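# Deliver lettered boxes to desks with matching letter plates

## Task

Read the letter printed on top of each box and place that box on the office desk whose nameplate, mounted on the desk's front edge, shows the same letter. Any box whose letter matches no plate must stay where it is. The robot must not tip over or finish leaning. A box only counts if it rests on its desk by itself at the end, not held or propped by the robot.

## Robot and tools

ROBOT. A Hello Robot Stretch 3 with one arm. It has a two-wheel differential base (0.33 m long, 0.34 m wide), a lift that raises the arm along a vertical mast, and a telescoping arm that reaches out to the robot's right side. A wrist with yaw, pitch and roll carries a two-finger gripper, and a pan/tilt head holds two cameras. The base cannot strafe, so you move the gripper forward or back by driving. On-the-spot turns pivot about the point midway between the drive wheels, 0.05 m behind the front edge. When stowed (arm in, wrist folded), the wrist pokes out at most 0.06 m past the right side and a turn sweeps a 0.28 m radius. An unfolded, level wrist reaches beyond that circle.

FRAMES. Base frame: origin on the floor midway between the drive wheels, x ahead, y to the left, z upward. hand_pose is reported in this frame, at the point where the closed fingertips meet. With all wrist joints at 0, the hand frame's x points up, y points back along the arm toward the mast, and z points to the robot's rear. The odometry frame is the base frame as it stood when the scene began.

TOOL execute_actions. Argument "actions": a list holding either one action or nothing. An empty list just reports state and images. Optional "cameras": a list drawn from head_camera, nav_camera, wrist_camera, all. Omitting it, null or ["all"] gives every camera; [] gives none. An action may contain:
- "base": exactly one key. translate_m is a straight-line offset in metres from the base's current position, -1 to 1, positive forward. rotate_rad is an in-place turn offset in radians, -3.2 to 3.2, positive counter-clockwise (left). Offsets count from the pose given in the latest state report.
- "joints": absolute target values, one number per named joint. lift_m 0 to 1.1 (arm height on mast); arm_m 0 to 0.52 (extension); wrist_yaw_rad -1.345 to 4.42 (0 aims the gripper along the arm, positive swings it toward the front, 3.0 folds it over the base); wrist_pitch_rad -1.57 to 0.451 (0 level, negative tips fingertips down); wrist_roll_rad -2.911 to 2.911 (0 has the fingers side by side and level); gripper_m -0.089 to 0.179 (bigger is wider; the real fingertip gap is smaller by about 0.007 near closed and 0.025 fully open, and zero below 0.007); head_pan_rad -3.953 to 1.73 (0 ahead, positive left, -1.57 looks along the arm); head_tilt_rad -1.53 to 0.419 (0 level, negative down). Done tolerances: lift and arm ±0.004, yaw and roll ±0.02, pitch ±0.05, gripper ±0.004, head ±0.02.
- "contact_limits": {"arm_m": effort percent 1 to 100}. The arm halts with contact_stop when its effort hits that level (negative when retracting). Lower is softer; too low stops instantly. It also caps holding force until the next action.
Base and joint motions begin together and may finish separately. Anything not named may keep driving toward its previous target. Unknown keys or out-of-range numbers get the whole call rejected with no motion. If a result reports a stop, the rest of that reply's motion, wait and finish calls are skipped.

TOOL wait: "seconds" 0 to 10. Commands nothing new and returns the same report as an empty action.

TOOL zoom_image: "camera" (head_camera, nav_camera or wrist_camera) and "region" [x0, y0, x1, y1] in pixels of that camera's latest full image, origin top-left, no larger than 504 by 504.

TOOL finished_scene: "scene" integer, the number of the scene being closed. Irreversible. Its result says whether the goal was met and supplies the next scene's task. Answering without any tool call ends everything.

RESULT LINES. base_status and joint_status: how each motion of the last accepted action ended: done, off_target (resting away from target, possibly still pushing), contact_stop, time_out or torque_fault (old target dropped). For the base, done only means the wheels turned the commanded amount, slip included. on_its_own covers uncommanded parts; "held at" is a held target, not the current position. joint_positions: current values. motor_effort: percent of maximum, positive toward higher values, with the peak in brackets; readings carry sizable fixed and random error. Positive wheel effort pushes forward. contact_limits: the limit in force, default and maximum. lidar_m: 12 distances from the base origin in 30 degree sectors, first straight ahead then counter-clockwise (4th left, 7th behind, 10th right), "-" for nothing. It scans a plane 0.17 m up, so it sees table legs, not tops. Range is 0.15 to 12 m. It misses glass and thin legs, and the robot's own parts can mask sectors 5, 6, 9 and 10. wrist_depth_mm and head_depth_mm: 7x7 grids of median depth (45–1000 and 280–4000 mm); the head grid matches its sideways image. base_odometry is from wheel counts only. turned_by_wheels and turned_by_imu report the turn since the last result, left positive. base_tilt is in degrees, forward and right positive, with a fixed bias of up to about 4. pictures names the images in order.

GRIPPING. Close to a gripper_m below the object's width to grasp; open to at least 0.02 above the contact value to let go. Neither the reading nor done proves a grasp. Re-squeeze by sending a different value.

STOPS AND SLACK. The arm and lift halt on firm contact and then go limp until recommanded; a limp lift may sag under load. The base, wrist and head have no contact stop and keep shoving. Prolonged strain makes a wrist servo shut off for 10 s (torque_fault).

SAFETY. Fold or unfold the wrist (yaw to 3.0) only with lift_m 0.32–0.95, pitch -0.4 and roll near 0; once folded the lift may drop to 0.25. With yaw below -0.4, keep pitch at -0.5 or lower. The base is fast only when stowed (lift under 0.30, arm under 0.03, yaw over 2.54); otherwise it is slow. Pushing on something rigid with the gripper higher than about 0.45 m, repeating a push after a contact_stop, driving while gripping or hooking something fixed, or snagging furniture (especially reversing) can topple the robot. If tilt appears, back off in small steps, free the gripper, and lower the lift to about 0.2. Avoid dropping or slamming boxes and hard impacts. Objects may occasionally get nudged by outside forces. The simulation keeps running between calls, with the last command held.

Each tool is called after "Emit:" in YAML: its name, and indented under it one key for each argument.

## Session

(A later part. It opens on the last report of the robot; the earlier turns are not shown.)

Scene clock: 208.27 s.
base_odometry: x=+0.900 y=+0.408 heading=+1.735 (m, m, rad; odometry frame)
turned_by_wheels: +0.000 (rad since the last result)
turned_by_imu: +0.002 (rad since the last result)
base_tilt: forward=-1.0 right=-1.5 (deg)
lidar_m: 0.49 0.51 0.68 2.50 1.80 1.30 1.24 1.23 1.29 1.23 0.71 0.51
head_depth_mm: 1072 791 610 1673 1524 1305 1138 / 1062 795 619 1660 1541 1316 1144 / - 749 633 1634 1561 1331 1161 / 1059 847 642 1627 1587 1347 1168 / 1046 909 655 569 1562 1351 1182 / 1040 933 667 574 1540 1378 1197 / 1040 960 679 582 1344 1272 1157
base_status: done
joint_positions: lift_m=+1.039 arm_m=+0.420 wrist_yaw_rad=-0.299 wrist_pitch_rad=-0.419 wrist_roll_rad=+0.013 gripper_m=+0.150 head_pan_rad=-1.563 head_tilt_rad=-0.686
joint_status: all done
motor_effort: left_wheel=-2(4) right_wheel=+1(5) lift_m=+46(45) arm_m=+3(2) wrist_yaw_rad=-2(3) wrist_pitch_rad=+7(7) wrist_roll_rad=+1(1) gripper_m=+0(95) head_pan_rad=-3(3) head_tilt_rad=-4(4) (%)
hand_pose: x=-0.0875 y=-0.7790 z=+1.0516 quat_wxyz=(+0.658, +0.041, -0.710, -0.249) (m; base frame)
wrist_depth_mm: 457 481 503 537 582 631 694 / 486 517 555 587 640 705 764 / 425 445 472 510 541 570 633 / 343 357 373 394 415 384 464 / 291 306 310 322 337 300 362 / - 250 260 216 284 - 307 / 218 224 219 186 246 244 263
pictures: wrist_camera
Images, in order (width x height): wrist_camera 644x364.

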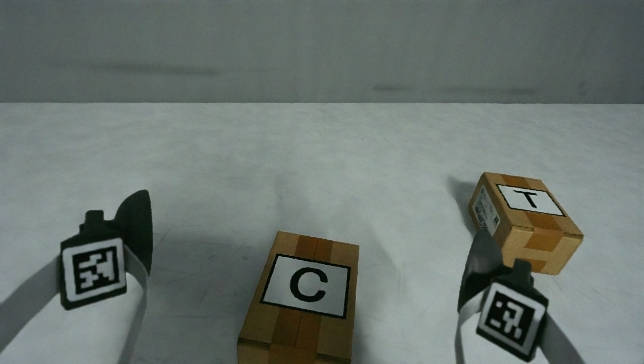

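Emit:
execute_actions:
  actions:
    - {"joints":{"lift_m":0.964,"arm_m":0.435,"gripper_m":0.12}}
  cameras: ["wrist_camera"]

Emit:
execute_actions:
  actions:
    - {"joints":{"gripper_m":0.024}}
  cameras: []

Emit:
execute_actions:
  actions:
    - {"joints":{"lift_m":0.99}}
  cameras: []

Emit:
execute_actions:
  actions:
    - {"joints":{"arm_m":0,"wrist_yaw_rad":0}}
  cameras: ["wrist_camera"]

Scene clock: 212.73 s.
base_odometry: x=+0.900 y=+0.408 heading=+1.735 (m, m, rad; odometry frame)
turned_by_wheels: +0.000 (rad since the last result)
turned_by_imu: +0.001 (rad since the last result)
base_tilt: forward=-1.1 right=-1.4 (deg)
lidar_m: 0.49 0.51 0.68 2.50 1.80 1.30 1.24 1.23 1.29 1.23 0.71 0.51
head_depth_mm: 1060 - 592 1672 1525 1310 1136 / 1028 773 621 1650 1549 1318 1150 / 1010 - 631 1638 1562 1334 1163 / 1038 867 644 1634 1600 1347 1174 / 1048 906 655 569 1570 1346 1186 / 1043 930 665 574 1534 1381 1186 / 1036 957 679 582 1343 1279 1161
base_status: not commanded
joint_positions: lift_m=+0.965 arm_m=+0.435 wrist_yaw_rad=-0.299 wrist_pitch_rad=-0.419 wrist_roll_rad=+0.013 gripper_m=+0.120 head_pan_rad=-1.563 head_tilt_rad=-0.686
joint_status: all done
motor_effort: left_wheel=-2(2) right_wheel=+1(1) lift_m=+14(45) arm_m=+2(2) wrist_yaw_rad=-2(2) wrist_pitch_rad=+6(6) wrist_roll_rad=+1(1) gripper_m=+0(90) head_pan_rad=-3(3) head_tilt_rad=-4(4) (%)
hand_pose: x=-0.0875 y=-0.7940 z=+0.9771 quat_wxyz=(+0.658, +0.041, -0.710, -0.249) (m; base frame)
wrist_depth_mm: 440 465 495 526 571 620 670 / 369 391 422 469 517 573 652 / 282 297 316 333 362 363 294 / 228 239 249 173 271 282 240 / 193 202 199 142 216 237 246 / 170 163 165 127 177 198 202 / 143 149 148 142 160 164 173
pictures: wrist_camera
Images, in order (width x height): wrist_camera 644x364.

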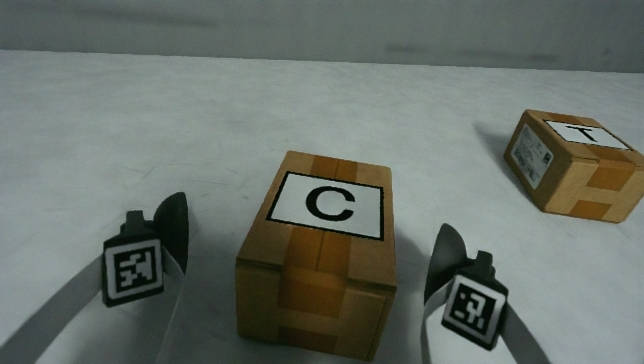

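Scene clock: 214.17 s.
base_odometry: x=+0.900 y=+0.408 heading=+1.735 (m, m, rad; odometry frame)
turned_by_wheels: +0.000 (rad since the last result)
turned_by_imu: +0.000 (rad since the last result)
base_tilt: forward=-1.2 right=-1.5 (deg)
lidar_m: 0.49 0.51 0.68 2.50 1.80 1.29 1.24 1.23 1.28 1.23 0.71 0.51
head_depth_mm: 1052 - 591 1673 1531 1306 1139 / 1029 793 618 1647 1546 1318 1151 / 1011 - 631 1635 1569 1336 1159 / 1037 870 644 1629 1574 1343 1168 / 1049 908 656 569 1568 1348 1184 / 1042 935 668 574 1543 1374 1187 / 1033 957 680 582 1344 1272 1157
base_status: not commanded
joint_positions: lift_m=+0.965 arm_m=+0.435 wrist_yaw_rad=-0.299 wrist_pitch_rad=-0.419 wrist_roll_rad=+0.013 gripper_m=+0.025 head_pan_rad=-1.563 head_tilt_rad=-0.686
joint_status: all done
motor_effort: left_wheel=-2(2) right_wheel=+1(1) lift_m=+15(15) arm_m=+2(2) wrist_yaw_rad=-1(2) wrist_pitch_rad=+7(6) wrist_roll_rad=+1(1) gripper_m=-24(99) head_pan_rad=-2(3) head_tilt_rad=-4(5) (%)
hand_pose: x=-0.0875 y=-0.7940 z=+0.9771 quat_wxyz=(+0.658, +0.041, -0.710, -0.249) (m; base frame)
wrist_depth_mm: 441 475 497 529 570 608 682 / 371 394 428 466 517 559 642 / 282 300 317 339 363 366 295 / 228 237 247 173 271 280 241 / 192 200 137 142 228 235 244 / 166 169 137 128 - 197 203 / 148 148 150 143 160 170 174
pictures: none
No camera images: the call's "cameras" was empty. Leave "cameras" out to get every camera's image.

Scene clock: 215.17 s.
base_odometry: x=+0.900 y=+0.408 heading=+1.735 (m, m, rad; odometry frame)
turned_by_wheels: +0.000 (rad since the last result)
turned_by_imu: +0.000 (rad since the last result)
base_tilt: forward=-1.1 right=-1.5 (deg)
lidar_m: 0.49 0.51 0.68 2.49 1.80 1.29 1.24 1.23 1.29 1.23 0.71 0.51
head_depth_mm: 1024 746 610 1664 1530 1307 1135 / - 805 621 1655 1549 1325 1152 / - 747 631 1642 1560 1331 1159 / 1036 840 641 1643 1576 1348 1168 / 1050 906 656 568 1553 1348 1179 / 1040 933 667 574 1542 1370 1192 / 1038 958 681 583 1351 1265 1157
base_status: not commanded
joint_positions: lift_m=+0.989 arm_m=+0.435 wrist_yaw_rad=-0.299 wrist_pitch_rad=-0.421 wrist_roll_rad=+0.013 gripper_m=+0.028 head_pan_rad=-1.563 head_tilt_rad=-0.686
joint_status: all done
motor_effort: left_wheel=-1(2) right_wheel=+1(1) lift_m=+46(48) arm_m=+2(2) wrist_yaw_rad=-2(1) wrist_pitch_rad=+7(7) wrist_roll_rad=+1(1) gripper_m=-22(24) head_pan_rad=-3(2) head_tilt_rad=-5(4) (%)
hand_pose: x=-0.0875 y=-0.7938 z=+1.0012 quat_wxyz=(+0.657, +0.042, -0.710, -0.250) (m; base frame)
wrist_depth_mm: 445 469 500 528 574 624 651 / 424 459 495 541 584 652 719 / 324 344 365 385 414 449 480 / 265 278 287 174 313 306 257 / 223 231 138 143 265 269 264 / 191 198 137 128 - 228 237 / 173 172 172 143 186 198 202
pictures: none
No camera images: the call's "cameras" was empty. Leave "cameras" out to get every camera's image.

Scene clock: 219.57 s.
base_odometry: x=+0.900 y=+0.408 heading=+1.735 (m, m, rad; odometry frame)
turned_by_wheels: +0.000 (rad since the last result)
turned_by_imu: +0.001 (rad since the last result)
base_tilt: forward=-1.0 right=-1.6 (deg)
lidar_m: 0.49 0.51 0.68 2.50 1.80 1.30 1.24 1.23 1.28 1.23 0.71 0.51
head_depth_mm: 1058 791 633 - - - 1121 / 1061 841 643 - - - 1124 / 1062 863 656 - - 1307 1155 / 1054 888 648 1622 1557 1351 1168 / 1048 906 655 568 1560 1352 1184 / 1042 931 669 574 1549 1381 1192 / 1043 959 681 585 1349 1273 1167
base_status: not commanded
joint_positions: lift_m=+0.989 arm_m=+0.000 wrist_yaw_rad=-0.001 wrist_pitch_rad=-0.422 wrist_roll_rad=+0.013 gripper_m=+0.028 head_pan_rad=-1.563 head_tilt_rad=-0.686
joint_status: all done
motor_effort: left_wheel=-1(2) right_wheel=+1(1) lift_m=+46(46) arm_m=-1(2) wrist_yaw_rad=+1(5) wrist_pitch_rad=+7(8) wrist_roll_rad=+1(1) gripper_m=-22(22) head_pan_rad=-3(3) head_tilt_rad=-4(4) (%)
hand_pose: x=-0.0218 y=-0.3692 z=+1.0011 quat_wxyz=(+0.687, +0.147, -0.696, -0.150) (m; base frame)
wrist_depth_mm: 620 691 777 850 840 880 893 / 429 459 493 548 604 587 740 / 330 350 369 391 419 454 489 / 268 279 291 174 317 339 363 / 700 726 137 142 270 272 289 / 733 946 136 128 - - - / 731 - - 143 - - -
pictures: wrist_camera
Images, in order (width x height): wrist_camera 644x364.

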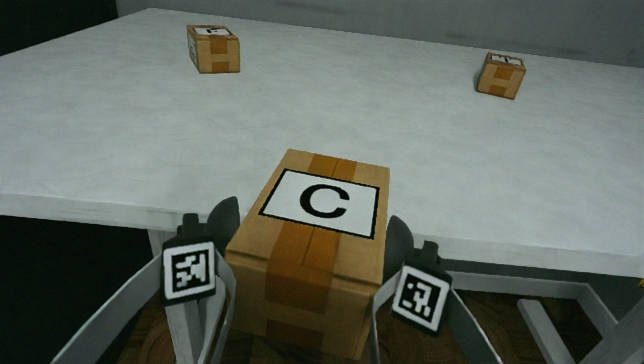

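Emit:
execute_actions:
  actions:
    - {"base":{"rotate_rad":1.56},"joints":{"lift_m":0.29,"wrist_yaw_rad":2.75,"head_pan_rad":0}}
  cameras: []

Emit:
execute_actions:
  actions:
    - {"base":{"translate_m":1.0}}
  cameras: []

Emit:
execute_actions:
  actions:
    - {"base":{"translate_m":1.0}}
  cameras: []

Emit:
execute_actions:
  actions:
    - {"base":{"rotate_rad":-1.62}}
  cameras: []

Emit:
execute_actions:
  actions:
    - {"base":{"translate_m":1.0}}
  cameras: ["nav_camera"]

Scene clock: 234.30 s.
base_odometry: x=+0.900 y=+0.408 heading=-2.988 (m, m, rad; odometry frame)
turned_by_wheels: +1.560 (rad since the last result)
turned_by_imu: +1.579 (rad since the last result)
base_tilt: forward=-1.1 right=-1.5 (deg)
lidar_m: 2.50 1.80 1.30 1.24 1.23 1.29 1.23 0.71 0.51 0.49 0.50 0.68
head_depth_mm: 1239 1318 1407 1498 1482 1304 1140 / 2225 2541 2308 1847 1555 1318 1147 / 2230 2518 2412 1899 1569 1336 1165 / 2197 2515 2485 1914 1586 1346 1170 / 2174 2474 2519 1941 1609 1359 1177 / 2174 2451 2582 1985 1629 1376 1197 / 2145 2405 2617 2010 1641 1395 1196
base_status: done
joint_positions: lift_m=+0.291 arm_m=+0.000 wrist_yaw_rad=+2.747 wrist_pitch_rad=-0.422 wrist_roll_rad=+0.013 gripper_m=+0.028 head_pan_rad=-0.007 head_tilt_rad=-0.686
joint_status: all done
motor_effort: left_wheel=-2(6) right_wheel=+2(4) lift_m=+15(40) arm_m=-1(1) wrist_yaw_rad=+4(4) wrist_pitch_rad=+7(7) wrist_roll_rad=+1(1) gripper_m=-22(22) head_pan_rad=+3(36) head_tilt_rad=-5(4) (%)
hand_pose: x=+0.0648 y=+0.0615 z=+0.3026 quat_wxyz=(+0.281, +0.711, +0.008, +0.645) (m; base frame)
wrist_depth_mm: - - - - - - - / - - - - - - - / 807 840 898 916 - - - / 667 669 699 173 763 817 868 / - 565 138 142 657 653 687 / - - 135 127 - 555 569 / - - 151 143 455 481 496
pictures: none
No camera images: the call's "cameras" was empty. Leave "cameras" out to get every camera's image.

Scene clock: 239.40 s.
base_odometry: x=-0.089 y=+0.255 heading=-2.988 (m, m, rad; odometry frame)
turned_by_wheels: +0.000 (rad since the last result)
turned_by_imu: +0.007 (rad since the last result)
base_tilt: forward=-1.1 right=-1.4 (deg)
lidar_m: 1.50 1.56 1.31 1.26 1.30 1.76 1.81 0.68 0.49 0.47 0.48 0.66
head_depth_mm: 1339 1524 1762 1840 1530 1307 1143 / 1326 1510 1755 1889 1547 1324 1150 / 1323 1492 1741 1902 1565 1336 1163 / 1317 1481 1723 1880 1583 1343 1170 / 1283 1456 1671 1871 1606 1361 1182 / 1284 1448 1670 1861 1620 1370 1190 / 1266 1432 1648 1889 1644 1391 1202
base_status: done
joint_positions: lift_m=+0.291 arm_m=+0.000 wrist_yaw_rad=+2.748 wrist_pitch_rad=-0.422 wrist_roll_rad=+0.013 gripper_m=+0.028 head_pan_rad=-0.007 head_tilt_rad=-0.686
joint_status: not commanded
motor_effort: left_wheel=-2(7) right_wheel=+2(6) lift_m=+14(14) arm_m=-2(1) wrist_yaw_rad=+3(4) wrist_pitch_rad=+7(7) wrist_roll_rad=+1(1) gripper_m=-21(22) head_pan_rad=+3(3) head_tilt_rad=-4(5) (%)
hand_pose: x=+0.0646 y=+0.0616 z=+0.3026 quat_wxyz=(+0.281, +0.711, +0.008, +0.645) (m; base frame)
wrist_depth_mm: - - - - - - - / - - - - - - - / 819 852 902 949 - - - / 674 676 708 175 774 832 876 / - 565 138 142 657 674 707 / - - 136 128 - 550 583 / - - 151 143 451 487 494
pictures: none
No camera images: the call's "cameras" was empty. Leave "cameras" out to get every camera's image.

Scene clock: 244.50 s.
base_odometry: x=-1.077 y=+0.102 heading=-2.988 (m, m, rad; odometry frame)
turned_by_wheels: +0.000 (rad since the last result)
turned_by_imu: +0.007 (rad since the last result)
base_tilt: forward=-1.1 right=-1.5 (deg)
lidar_m: 0.50 0.53 0.72 1.28 1.31 1.79 1.87 0.65 0.63 2.18 0.76 0.55
head_depth_mm: 435 494 570 676 828 1072 1139 / 427 489 565 668 816 1051 1151 / 426 485 561 660 810 1033 1161 / 426 483 556 654 791 990 1157 / 423 471 530 620 740 960 1158 / 399 444 512 614 751 951 1172 / 394 452 521 580 738 936 1155
base_status: done
joint_positions: lift_m=+0.291 arm_m=+0.000 wrist_yaw_rad=+2.748 wrist_pitch_rad=-0.422 wrist_roll_rad=+0.013 gripper_m=+0.028 head_pan_rad=-0.007 head_tilt_rad=-0.686
joint_status: not commanded
motor_effort: left_wheel=-1(7) right_wheel=+1(6) lift_m=+15(15) arm_m=-1(1) wrist_yaw_rad=+2(3) wrist_pitch_rad=+8(8) wrist_roll_rad=+1(1) gripper_m=-22(22) head_pan_rad=+4(4) head_tilt_rad=-5(4) (%)
hand_pose: x=+0.0646 y=+0.0616 z=+0.3026 quat_wxyz=(+0.281, +0.711, +0.008, +0.645) (m; base frame)
wrist_depth_mm: - - - - 731 545 425 / - - - - 763 549 429 / 806 853 876 943 784 575 431 / 671 672 711 173 728 563 444 / - 566 138 143 642 587 453 / - - 135 128 - 545 458 / - - 150 143 458 488 461
pictures: none
No camera images: the call's "cameras" was empty. Leave "cameras" out to get every camera's image.

Scene clock: 246.90 s.
base_odometry: x=-1.077 y=+0.102 heading=+1.675 (m, m, rad; odometry frame)
turned_by_wheels: -1.620 (rad since the last result)
turned_by_imu: -1.629 (rad since the last result)
base_tilt: forward=-1.1 right=-1.5 (deg)
lidar_m: 2.69 0.80 0.56 0.50 0.51 0.68 1.28 1.31 1.71 2.32 0.69 0.63
head_depth_mm: 2769 3065 2245 1240 1325 1291 1139 / 2870 3109 2358 1875 1555 1314 1152 / 2950 3133 2408 1895 1557 1338 1161 / 3052 3250 2473 1920 1588 1350 1170 / 3006 3101 2484 1954 1608 1362 1187 / 3017 2821 2544 1989 1624 1378 1183 / 2494 2199 1975 1791 1561 1362 1203
base_status: done
joint_positions: lift_m=+0.291 arm_m=+0.000 wrist_yaw_rad=+2.748 wrist_pitch_rad=-0.422 wrist_roll_rad=+0.013 gripper_m=+0.028 head_pan_rad=-0.007 head_tilt_rad=-0.686
joint_status: not commanded
motor_effort: left_wheel=+1(9) right_wheel=-2(6) lift_m=+15(15) arm_m=-2(1) wrist_yaw_rad=+3(3) wrist_pitch_rad=+7(7) wrist_roll_rad=+1(1) gripper_m=-22(22) head_pan_rad=+4(3) head_tilt_rad=-5(4) (%)
hand_pose: x=+0.0646 y=+0.0616 z=+0.3026 quat_wxyz=(+0.281, +0.711, +0.008, +0.645) (m; base frame)
wrist_depth_mm: 424 480 536 587 647 730 881 / 455 511 572 633 727 816 - / 488 555 622 719 794 897 - / 536 586 649 173 761 811 856 / - 568 138 142 655 666 697 / - - 136 128 - 552 578 / - - 151 143 454 482 491
pictures: none
No camera images: the call's "cameras" was empty. Leave "cameras" out to get every camera's image.

Scene clock: 252.00 s.
base_odometry: x=-1.181 y=+1.097 heading=+1.675 (m, m, rad; odometry frame)
turned_by_wheels: +0.000 (rad since the last result)
turned_by_imu: +0.008 (rad since the last result)
base_tilt: forward=-1.0 right=-1.5 (deg)
lidar_m: 1.82 0.89 0.62 0.59 0.60 0.79 1.85 0.56 0.39 0.38 3.02 2.03
head_depth_mm: 2122 2450 2322 1847 1534 1308 1143 / 2101 2510 2378 1874 1537 1334 1151 / 2139 2447 2359 1905 1569 1333 1160 / 2191 2460 2440 1911 1590 1344 1172 / 2153 2416 2398 1954 1612 1371 1180 / 2133 2325 1991 1988 1626 1383 1186 / 2107 2218 1938 1893 1617 1394 1210
base_status: done
joint_positions: lift_m=+0.291 arm_m=+0.000 wrist_yaw_rad=+2.748 wrist_pitch_rad=-0.422 wrist_roll_rad=+0.013 gripper_m=+0.028 head_pan_rad=-0.007 head_tilt_rad=-0.686
joint_status: not commanded
motor_effort: left_wheel=+1(8) right_wheel=-2(4) lift_m=+15(15) arm_m=-1(1) wrist_yaw_rad=+2(3) wrist_pitch_rad=+8(7) wrist_roll_rad=+1(1) gripper_m=-22(22) head_pan_rad=+3(4) head_tilt_rad=-4(5) (%)
hand_pose: x=+0.0646 y=+0.0616 z=+0.3026 quat_wxyz=(+0.281, +0.711, +0.008, +0.645) (m; base frame)
wrist_depth_mm: 490 522 574 637 718 788 925 / 525 567 620 690 783 910 - / 578 602 677 742 841 - - / 598 642 682 172 758 829 859 / - 560 138 142 647 663 685 / - - 136 128 - 554 579 / - - 151 143 453 489 483
pictures: nav_camera (sideways: a quarter turn counterclockwise sets it upright)
Images, in order (width x height): nav_camera 672x504.

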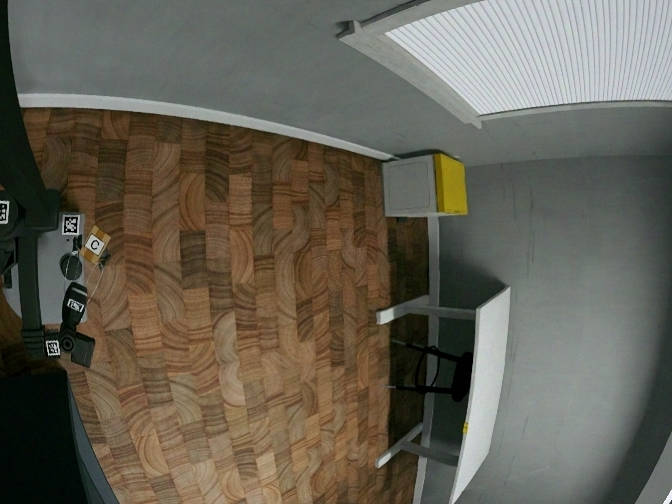

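Emit:
execute_actions:
  actions:
    - {"base":{"rotate_rad":-0.27}}
  cameras: []

Emit:
execute_actions:
  actions:
    - {"base":{"translate_m":1.0}}
  cameras: ["nav_camera","head_camera"]

Scene clock: 255.63 s.
base_odometry: x=-1.181 y=+1.097 heading=+1.405 (m, m, rad; odometry frame)
turned_by_wheels: -0.270 (rad since the last result)
turned_by_imu: -0.271 (rad since the last result)
base_tilt: forward=-1.2 right=-1.4 (deg)
lidar_m: 2.04 1.34 0.71 0.59 0.59 0.66 1.07 2.27 0.45 0.38 2.19 2.64
head_depth_mm: 2306 2820 2325 1856 1539 1317 1143 / 2206 2782 2373 1875 1551 1322 1154 / 2271 2258 2384 1912 1571 1344 1161 / 2216 2434 2401 1917 1590 1347 1168 / 2146 2112 2411 1962 1616 1361 1182 / 2118 2424 2552 1979 1632 1372 1200 / 2085 2309 2501 2003 1654 1392 1205
base_status: done
joint_positions: lift_m=+0.291 arm_m=+0.000 wrist_yaw_rad=+2.748 wrist_pitch_rad=-0.422 wrist_roll_rad=+0.013 gripper_m=+0.028 head_pan_rad=-0.007 head_tilt_rad=-0.686
joint_status: not commanded
motor_effort: left_wheel=+2(8) right_wheel=-2(6) lift_m=+15(15) arm_m=-2(1) wrist_yaw_rad=+3(2) wrist_pitch_rad=+8(8) wrist_roll_rad=+1(1) gripper_m=-22(22) head_pan_rad=+4(3) head_tilt_rad=-5(4) (%)
hand_pose: x=+0.0646 y=+0.0616 z=+0.3026 quat_wxyz=(+0.281, +0.711, +0.008, +0.645) (m; base frame)
wrist_depth_mm: 479 554 631 758 940 - - / 518 582 682 826 - - - / 543 632 749 857 - - - / 596 632 691 174 755 813 851 / - 569 138 142 655 647 696 / - - 135 128 - 563 581 / - - 151 142 451 486 491
pictures: none
No camera images: the call's "cameras" was empty. Leave "cameras" out to get every camera's image.

Scene clock: 260.73 s.
base_odometry: x=-1.016 y=+2.083 heading=+1.405 (m, m, rad; odometry frame)
turned_by_wheels: +0.000 (rad since the last result)
turned_by_imu: +0.008 (rad since the last result)
base_tilt: forward=-1.3 right=-1.5 (deg)
lidar_m: 1.03 1.14 1.00 0.91 0.91 1.02 1.66 1.04 1.39 2.14 2.41 1.08
head_depth_mm: 1587 1388 1103 1837 1528 1313 1144 / 1528 1421 1073 1803 1554 1323 1149 / 1462 1457 1059 1752 1572 1333 1160 / 1397 1484 1080 1839 1583 1348 1173 / 1362 1447 1100 1376 1566 1357 1183 / 1307 1419 1125 1814 1619 1372 1186 / 1268 1396 1569 1816 1644 1389 1204
base_status: done
joint_positions: lift_m=+0.291 arm_m=+0.000 wrist_yaw_rad=+2.748 wrist_pitch_rad=-0.422 wrist_roll_rad=+0.013 gripper_m=+0.028 head_pan_rad=-0.007 head_tilt_rad=-0.686
joint_status: not commanded
motor_effort: left_wheel=+0(7) right_wheel=-1(4) lift_m=+15(15) arm_m=-1(1) wrist_yaw_rad=+2(2) wrist_pitch_rad=+7(7) wrist_roll_rad=+1(1) gripper_m=-21(22) head_pan_rad=+4(4) head_tilt_rad=-4(4) (%)
hand_pose: x=+0.0646 y=+0.0616 z=+0.3026 quat_wxyz=(+0.281, +0.711, +0.008, +0.645) (m; base frame)
wrist_depth_mm: 704 834 938 - 933 - - / 755 863 - - - - - / 789 838 894 947 - - - / 659 671 697 173 760 821 877 / - 568 138 142 649 650 685 / - - 136 128 - 565 580 / - - 152 143 456 487 494
pictures: head_camera (sideways: a quarter turn clockwise sets it upright), nav_camera (sideways: a quarter turn counterclockwise sets it upright)
Images, in order (width x height): head_camera 896x504, nav_camera 672x504.

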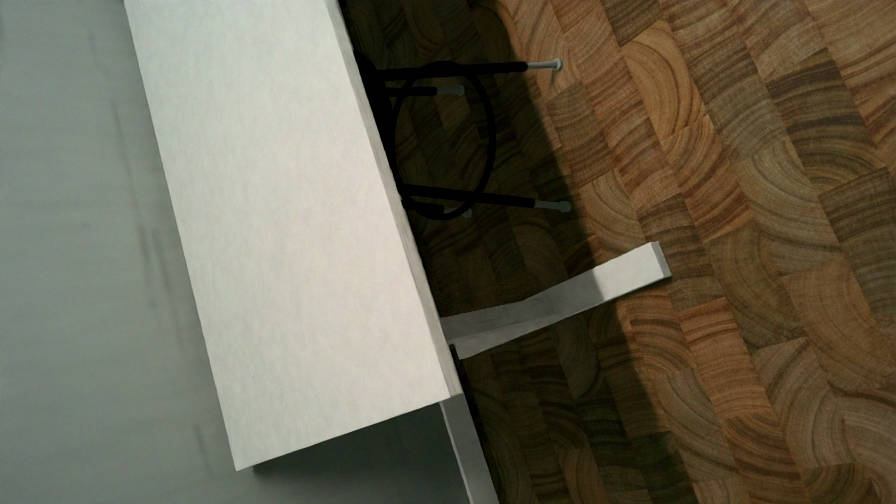

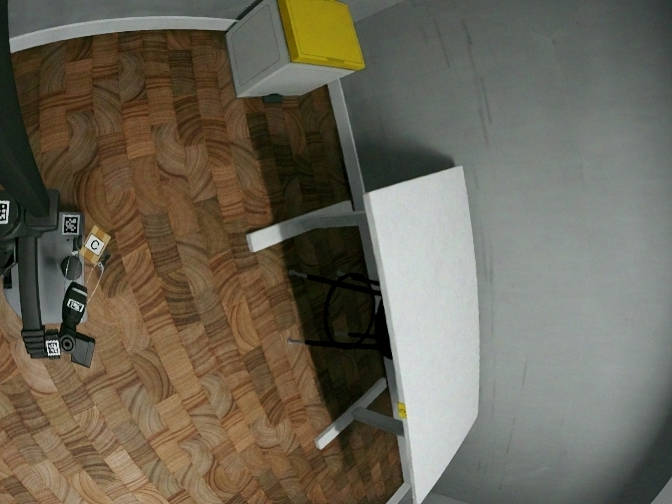

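Same height; edge ~0.75 ahead.

Emit:
execute_actions:
  actions:
    - {"base":{"translate_m":0.2},"joints":{"lift_m":0.5}}
  cameras: []

Emit:
execute_actions:
  actions:
    - {"base":{"rotate_rad":1.53},"joints":{"lift_m":0.77,"wrist_yaw_rad":0,"head_pan_rad":-1.57}}
  cameras: []

Emit:
execute_actions:
  actions:
    - {"joints":{"arm_m":0.42}}
  cameras: ["head_camera"]

Scene clock: 266.50 s.
base_odometry: x=-0.983 y=+2.280 heading=+1.405 (m, m, rad; odometry frame)
turned_by_wheels: +0.000 (rad since the last result)
turned_by_imu: +0.003 (rad since the last result)
base_tilt: forward=-1.1 right=-1.4 (deg)
lidar_m: 0.83 1.35 0.88 0.97 0.97 1.09 1.78 1.22 1.50 2.24 2.32 0.89
head_depth_mm: 1392 1390 1019 897 1495 1312 1143 / 1322 1409 1040 877 1545 1316 1142 / 1273 1382 1057 858 1530 1328 1156 / 1227 1345 1083 851 1545 1314 1168 / 1182 1312 1101 860 1391 1359 1176 / 1139 1274 1123 872 1489 1365 1185 / 1099 1225 1247 1552 1645 1389 1204
base_status: done
joint_positions: lift_m=+0.499 arm_m=+0.000 wrist_yaw_rad=+2.748 wrist_pitch_rad=-0.422 wrist_roll_rad=+0.013 gripper_m=+0.028 head_pan_rad=-0.007 head_tilt_rad=-0.686
joint_status: all done
motor_effort: left_wheel=+1(9) right_wheel=-1(3) lift_m=+46(51) arm_m=-1(1) wrist_yaw_rad=+2(2) wrist_pitch_rad=+8(8) wrist_roll_rad=+1(1) gripper_m=-22(22) head_pan_rad=+4(4) head_tilt_rad=-4(4) (%)
hand_pose: x=+0.0646 y=+0.0616 z=+0.5110 quat_wxyz=(+0.281, +0.711, +0.009, +0.645) (m; base frame)
wrist_depth_mm: 767 863 - - - - - / 814 905 - - - - - / 873 - - - - - - / 943 - - 173 - - - / - 828 137 143 971 - - / - 735 137 128 - 817 793 / - 638 634 143 669 705 717
pictures: none
No camera images: the call's "cameras" was empty. Leave "cameras" out to get every camera's image.

Scene clock: 269.87 s.
base_odometry: x=-0.983 y=+2.280 heading=+2.935 (m, m, rad; odometry frame)
turned_by_wheels: +1.530 (rad since the last result)
turned_by_imu: +1.547 (rad since the last result)
base_tilt: forward=-1.1 right=-1.7 (deg)
lidar_m: 0.97 0.97 1.07 1.70 1.75 1.50 2.18 2.32 0.89 0.83 0.88 0.88
head_depth_mm: 1408 1378 1022 1160 1488 1343 - / 1346 1413 1048 881 1560 1349 - / 1295 1387 1063 858 586 - 1140 / 1248 1350 1078 848 1569 1315 1176 / 1193 1319 1105 860 1435 1358 1183 / 1147 1281 1122 872 1508 1373 1195 / 1108 1234 1192 1533 1657 1389 1203
base_status: done
joint_positions: lift_m=+0.769 arm_m=+0.000 wrist_yaw_rad=+0.003 wrist_pitch_rad=-0.422 wrist_roll_rad=+0.013 gripper_m=+0.028 head_pan_rad=-1.563 head_tilt_rad=-0.686
joint_status: all done
motor_effort: left_wheel=-2(6) right_wheel=+1(5) lift_m=+46(45) arm_m=-1(1) wrist_yaw_rad=-4(2) wrist_pitch_rad=+8(8) wrist_roll_rad=+1(1) gripper_m=-22(22) head_pan_rad=-4(37) head_tilt_rad=-4(4) (%)
hand_pose: x=-0.0210 y=-0.3691 z=+0.7810 quat_wxyz=(+0.687, +0.148, -0.695, -0.149) (m; base frame)
wrist_depth_mm: 849 799 811 949 - - - / 895 487 532 580 633 701 768 / 939 365 389 412 445 486 554 / - - 550 173 682 - - / - - 138 142 - - - / - - 137 128 - - - / 853 878 871 143 971 - -
pictures: none
No camera images: the call's "cameras" was empty. Leave "cameras" out to get every camera's image.

Scene clock: 274.13 s.
base_odometry: x=-0.983 y=+2.280 heading=+2.935 (m, m, rad; odometry frame)
turned_by_wheels: +0.000 (rad since the last result)
turned_by_imu: +0.001 (rad since the last result)
base_tilt: forward=-1.1 right=-1.6 (deg)
lidar_m: 0.98 0.97 1.07 1.69 1.75 1.50 2.18 2.32 0.89 0.83 0.88 0.88
head_depth_mm: 1410 1374 1022 890 - 1277 1142 / 1353 1421 1123 856 1514 1316 1149 / 1291 1390 - 835 1524 1334 1158 / 1238 1345 1126 846 1559 1350 1169 / 1192 1307 1099 859 1440 1358 1183 / 1151 1285 1124 876 1503 1377 1198 / 1110 1231 1203 1532 1628 1386 1201
base_status: not commanded
joint_positions: lift_m=+0.769 arm_m=+0.420 wrist_yaw_rad=+0.001 wrist_pitch_rad=-0.422 wrist_roll_rad=+0.013 gripper_m=+0.028 head_pan_rad=-1.563 head_tilt_rad=-0.686
joint_status: all done
motor_effort: left_wheel=-1(2) right_wheel=+1(2) lift_m=+46(46) arm_m=+2(2) wrist_yaw_rad=-2(3) wrist_pitch_rad=+8(7) wrist_roll_rad=+1(1) gripper_m=-22(22) head_pan_rad=-3(3) head_tilt_rad=-4(5) (%)
hand_pose: x=-0.0212 y=-0.7886 z=+0.7810 quat_wxyz=(+0.687, +0.148, -0.695, -0.149) (m; base frame)
wrist_depth_mm: 563 618 656 687 764 814 896 / 451 482 513 576 643 685 776 / 342 364 384 409 439 464 510 / 277 290 306 173 330 356 376 / 236 244 137 142 280 288 302 / 203 209 137 128 - 240 248 / 182 182 182 143 197 209 214
pictures: head_camera (sideways: a quarter turn clockwise sets it upright)
Images, in order (width x height): head_camera 896x504.

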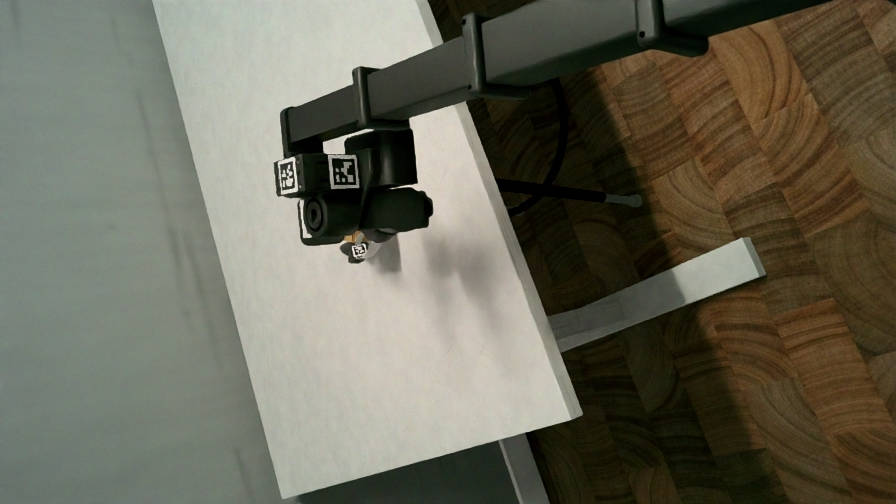

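Emit:
execute_actions:
  actions:
    - {"joints":{"lift_m":0.735}}
  cameras: []

Emit:
execute_actions:
  actions:
    - {"joints":{"gripper_m":0.12}}
  cameras: []

Emit:
execute_actions:
  actions:
    - {"joints":{"lift_m":0.8,"arm_m":0.33}}
  cameras: ["wrist_camera"]

Emit:
finished_scene:
  scene: 2

Scene clock: 277.87 s.
base_odometry: x=-0.983 y=+2.280 heading=+2.935 (m, m, rad; odometry frame)
turned_by_wheels: +0.000 (rad since the last result)
turned_by_imu: +0.001 (rad since the last result)
base_tilt: forward=-1.1 right=-1.4 (deg)
lidar_m: 0.97 0.97 1.07 1.69 1.75 1.50 2.19 2.32 0.89 0.83 0.88 0.88
head_depth_mm: 1409 1381 1022 894 - - 1134 / 1353 1415 1087 1718 1508 1317 1154 / 1283 1381 1140 818 1514 1334 1160 / 1239 1343 1117 827 1556 1340 1175 / 1189 1316 1102 862 1434 1353 1179 / 1153 1287 1121 875 1501 1372 1193 / 1108 1236 1196 1547 1653 1393 1203
base_status: not commanded
joint_positions: lift_m=+0.736 arm_m=+0.420 wrist_yaw_rad=+0.001 wrist_pitch_rad=-0.422 wrist_roll_rad=+0.013 gripper_m=+0.028 head_pan_rad=-1.563 head_tilt_rad=-0.686
joint_status: all done
motor_effort: left_wheel=-2(2) right_wheel=+1(1) lift_m=+15(44) arm_m=+2(2) wrist_yaw_rad=-2(2) wrist_pitch_rad=+7(7) wrist_roll_rad=+0(1) gripper_m=-22(21) head_pan_rad=-3(3) head_tilt_rad=-4(4) (%)
hand_pose: x=-0.0212 y=-0.7886 z=+0.7475 quat_wxyz=(+0.687, +0.148, -0.695, -0.149) (m; base frame)
wrist_depth_mm: 536 595 628 686 754 813 928 / 368 393 424 461 505 576 621 / 283 298 314 337 356 388 417 / 230 237 248 173 270 293 309 / 192 200 138 142 228 236 248 / 166 170 137 128 - 197 204 / 149 148 150 144 160 171 174
pictures: none
No camera images: the call's "cameras" was empty. Leave "cameras" out to get every camera's image.

Scene clock: 279.27 s.
base_odometry: x=-0.983 y=+2.280 heading=+2.935 (m, m, rad; odometry frame)
turned_by_wheels: +0.000 (rad since the last result)
turned_by_imu: +0.000 (rad since the last result)
base_tilt: forward=-1.1 right=-1.5 (deg)
lidar_m: 0.97 0.97 1.07 1.69 1.76 1.50 2.18 2.31 0.89 0.83 0.88 0.88
head_depth_mm: 1403 1378 1026 892 - - 1128 / 1336 1414 1086 1717 1518 1313 1154 / 1292 1388 1144 816 1516 1332 1157 / 1237 1355 1118 826 1560 1347 1172 / 1190 1315 1099 862 1433 1360 1180 / 1150 1284 1119 873 1504 1380 1194 / 1111 1230 1194 1526 1647 1384 1206
base_status: not commanded
joint_positions: lift_m=+0.736 arm_m=+0.420 wrist_yaw_rad=+0.001 wrist_pitch_rad=-0.421 wrist_roll_rad=+0.013 gripper_m=+0.120 head_pan_rad=-1.563 head_tilt_rad=-0.686
joint_status: all done
motor_effort: left_wheel=-1(1) right_wheel=+1(1) lift_m=+15(15) arm_m=+3(2) wrist_yaw_rad=-2(2) wrist_pitch_rad=+8(8) wrist_roll_rad=+1(1) gripper_m=+0(90) head_pan_rad=-3(3) head_tilt_rad=-4(4) (%)
hand_pose: x=-0.0212 y=-0.7887 z=+0.7477 quat_wxyz=(+0.687, +0.148, -0.696, -0.149) (m; base frame)
wrist_depth_mm: 545 586 620 679 752 820 888 / 374 397 429 470 517 578 643 / 284 301 319 338 360 387 414 / 229 241 247 173 271 292 313 / 194 203 191 143 224 235 247 / 171 164 141 128 182 200 205 / 143 149 150 143 163 165 176
pictures: none
No camera images: the call's "cameras" was empty. Leave "cameras" out to get every camera's image.

Scene clock: 281.17 s.
base_odometry: x=-0.983 y=+2.280 heading=+2.935 (m, m, rad; odometry frame)
turned_by_wheels: +0.000 (rad since the last result)
turned_by_imu: +0.000 (rad since the last result)
base_tilt: forward=-1.1 right=-1.5 (deg)
lidar_m: 0.98 0.97 1.07 1.69 1.75 1.50 2.18 2.32 0.89 0.83 0.88 0.88
head_depth_mm: 1408 1384 1028 877 - 1294 1144 / 1349 1413 1125 1716 1532 1323 1144 / 1293 1381 1153 809 1522 1339 1162 / 1240 1346 1125 824 1559 1340 1171 / 1197 1313 1101 861 1441 1362 1179 / 1152 1283 1125 872 1498 1381 1185 / 1113 1228 1197 1537 1648 1389 1197
base_status: not commanded
joint_positions: lift_m=+0.799 arm_m=+0.330 wrist_yaw_rad=+0.001 wrist_pitch_rad=-0.420 wrist_roll_rad=+0.013 gripper_m=+0.120 head_pan_rad=-1.563 head_tilt_rad=-0.686
joint_status: all done
motor_effort: left_wheel=-1(2) right_wheel=+1(1) lift_m=+45(47) arm_m=-1(3) wrist_yaw_rad=-2(1) wrist_pitch_rad=+7(7) wrist_roll_rad=+1(1) gripper_m=+0(1) head_pan_rad=-3(3) head_tilt_rad=-4(4) (%)
hand_pose: x=-0.0212 y=-0.6993 z=+0.8115 quat_wxyz=(+0.687, +0.147, -0.696, -0.148) (m; base frame)
wrist_depth_mm: 624 676 712 760 831 918 - / 521 565 610 674 741 816 924 / 400 429 448 475 515 553 591 / 329 345 356 298 399 414 440 / 275 292 295 243 323 337 350 / 241 235 251 253 269 286 292 / 206 214 221 227 234 235 250
pictures: wrist_camera
Images, in order (width x height): wrist_camera 644x364.

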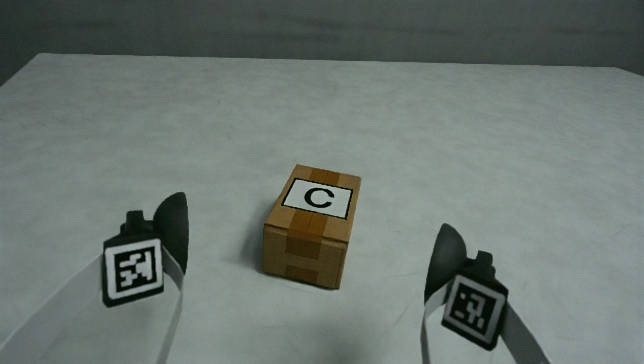

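The scene is finished: the task was done.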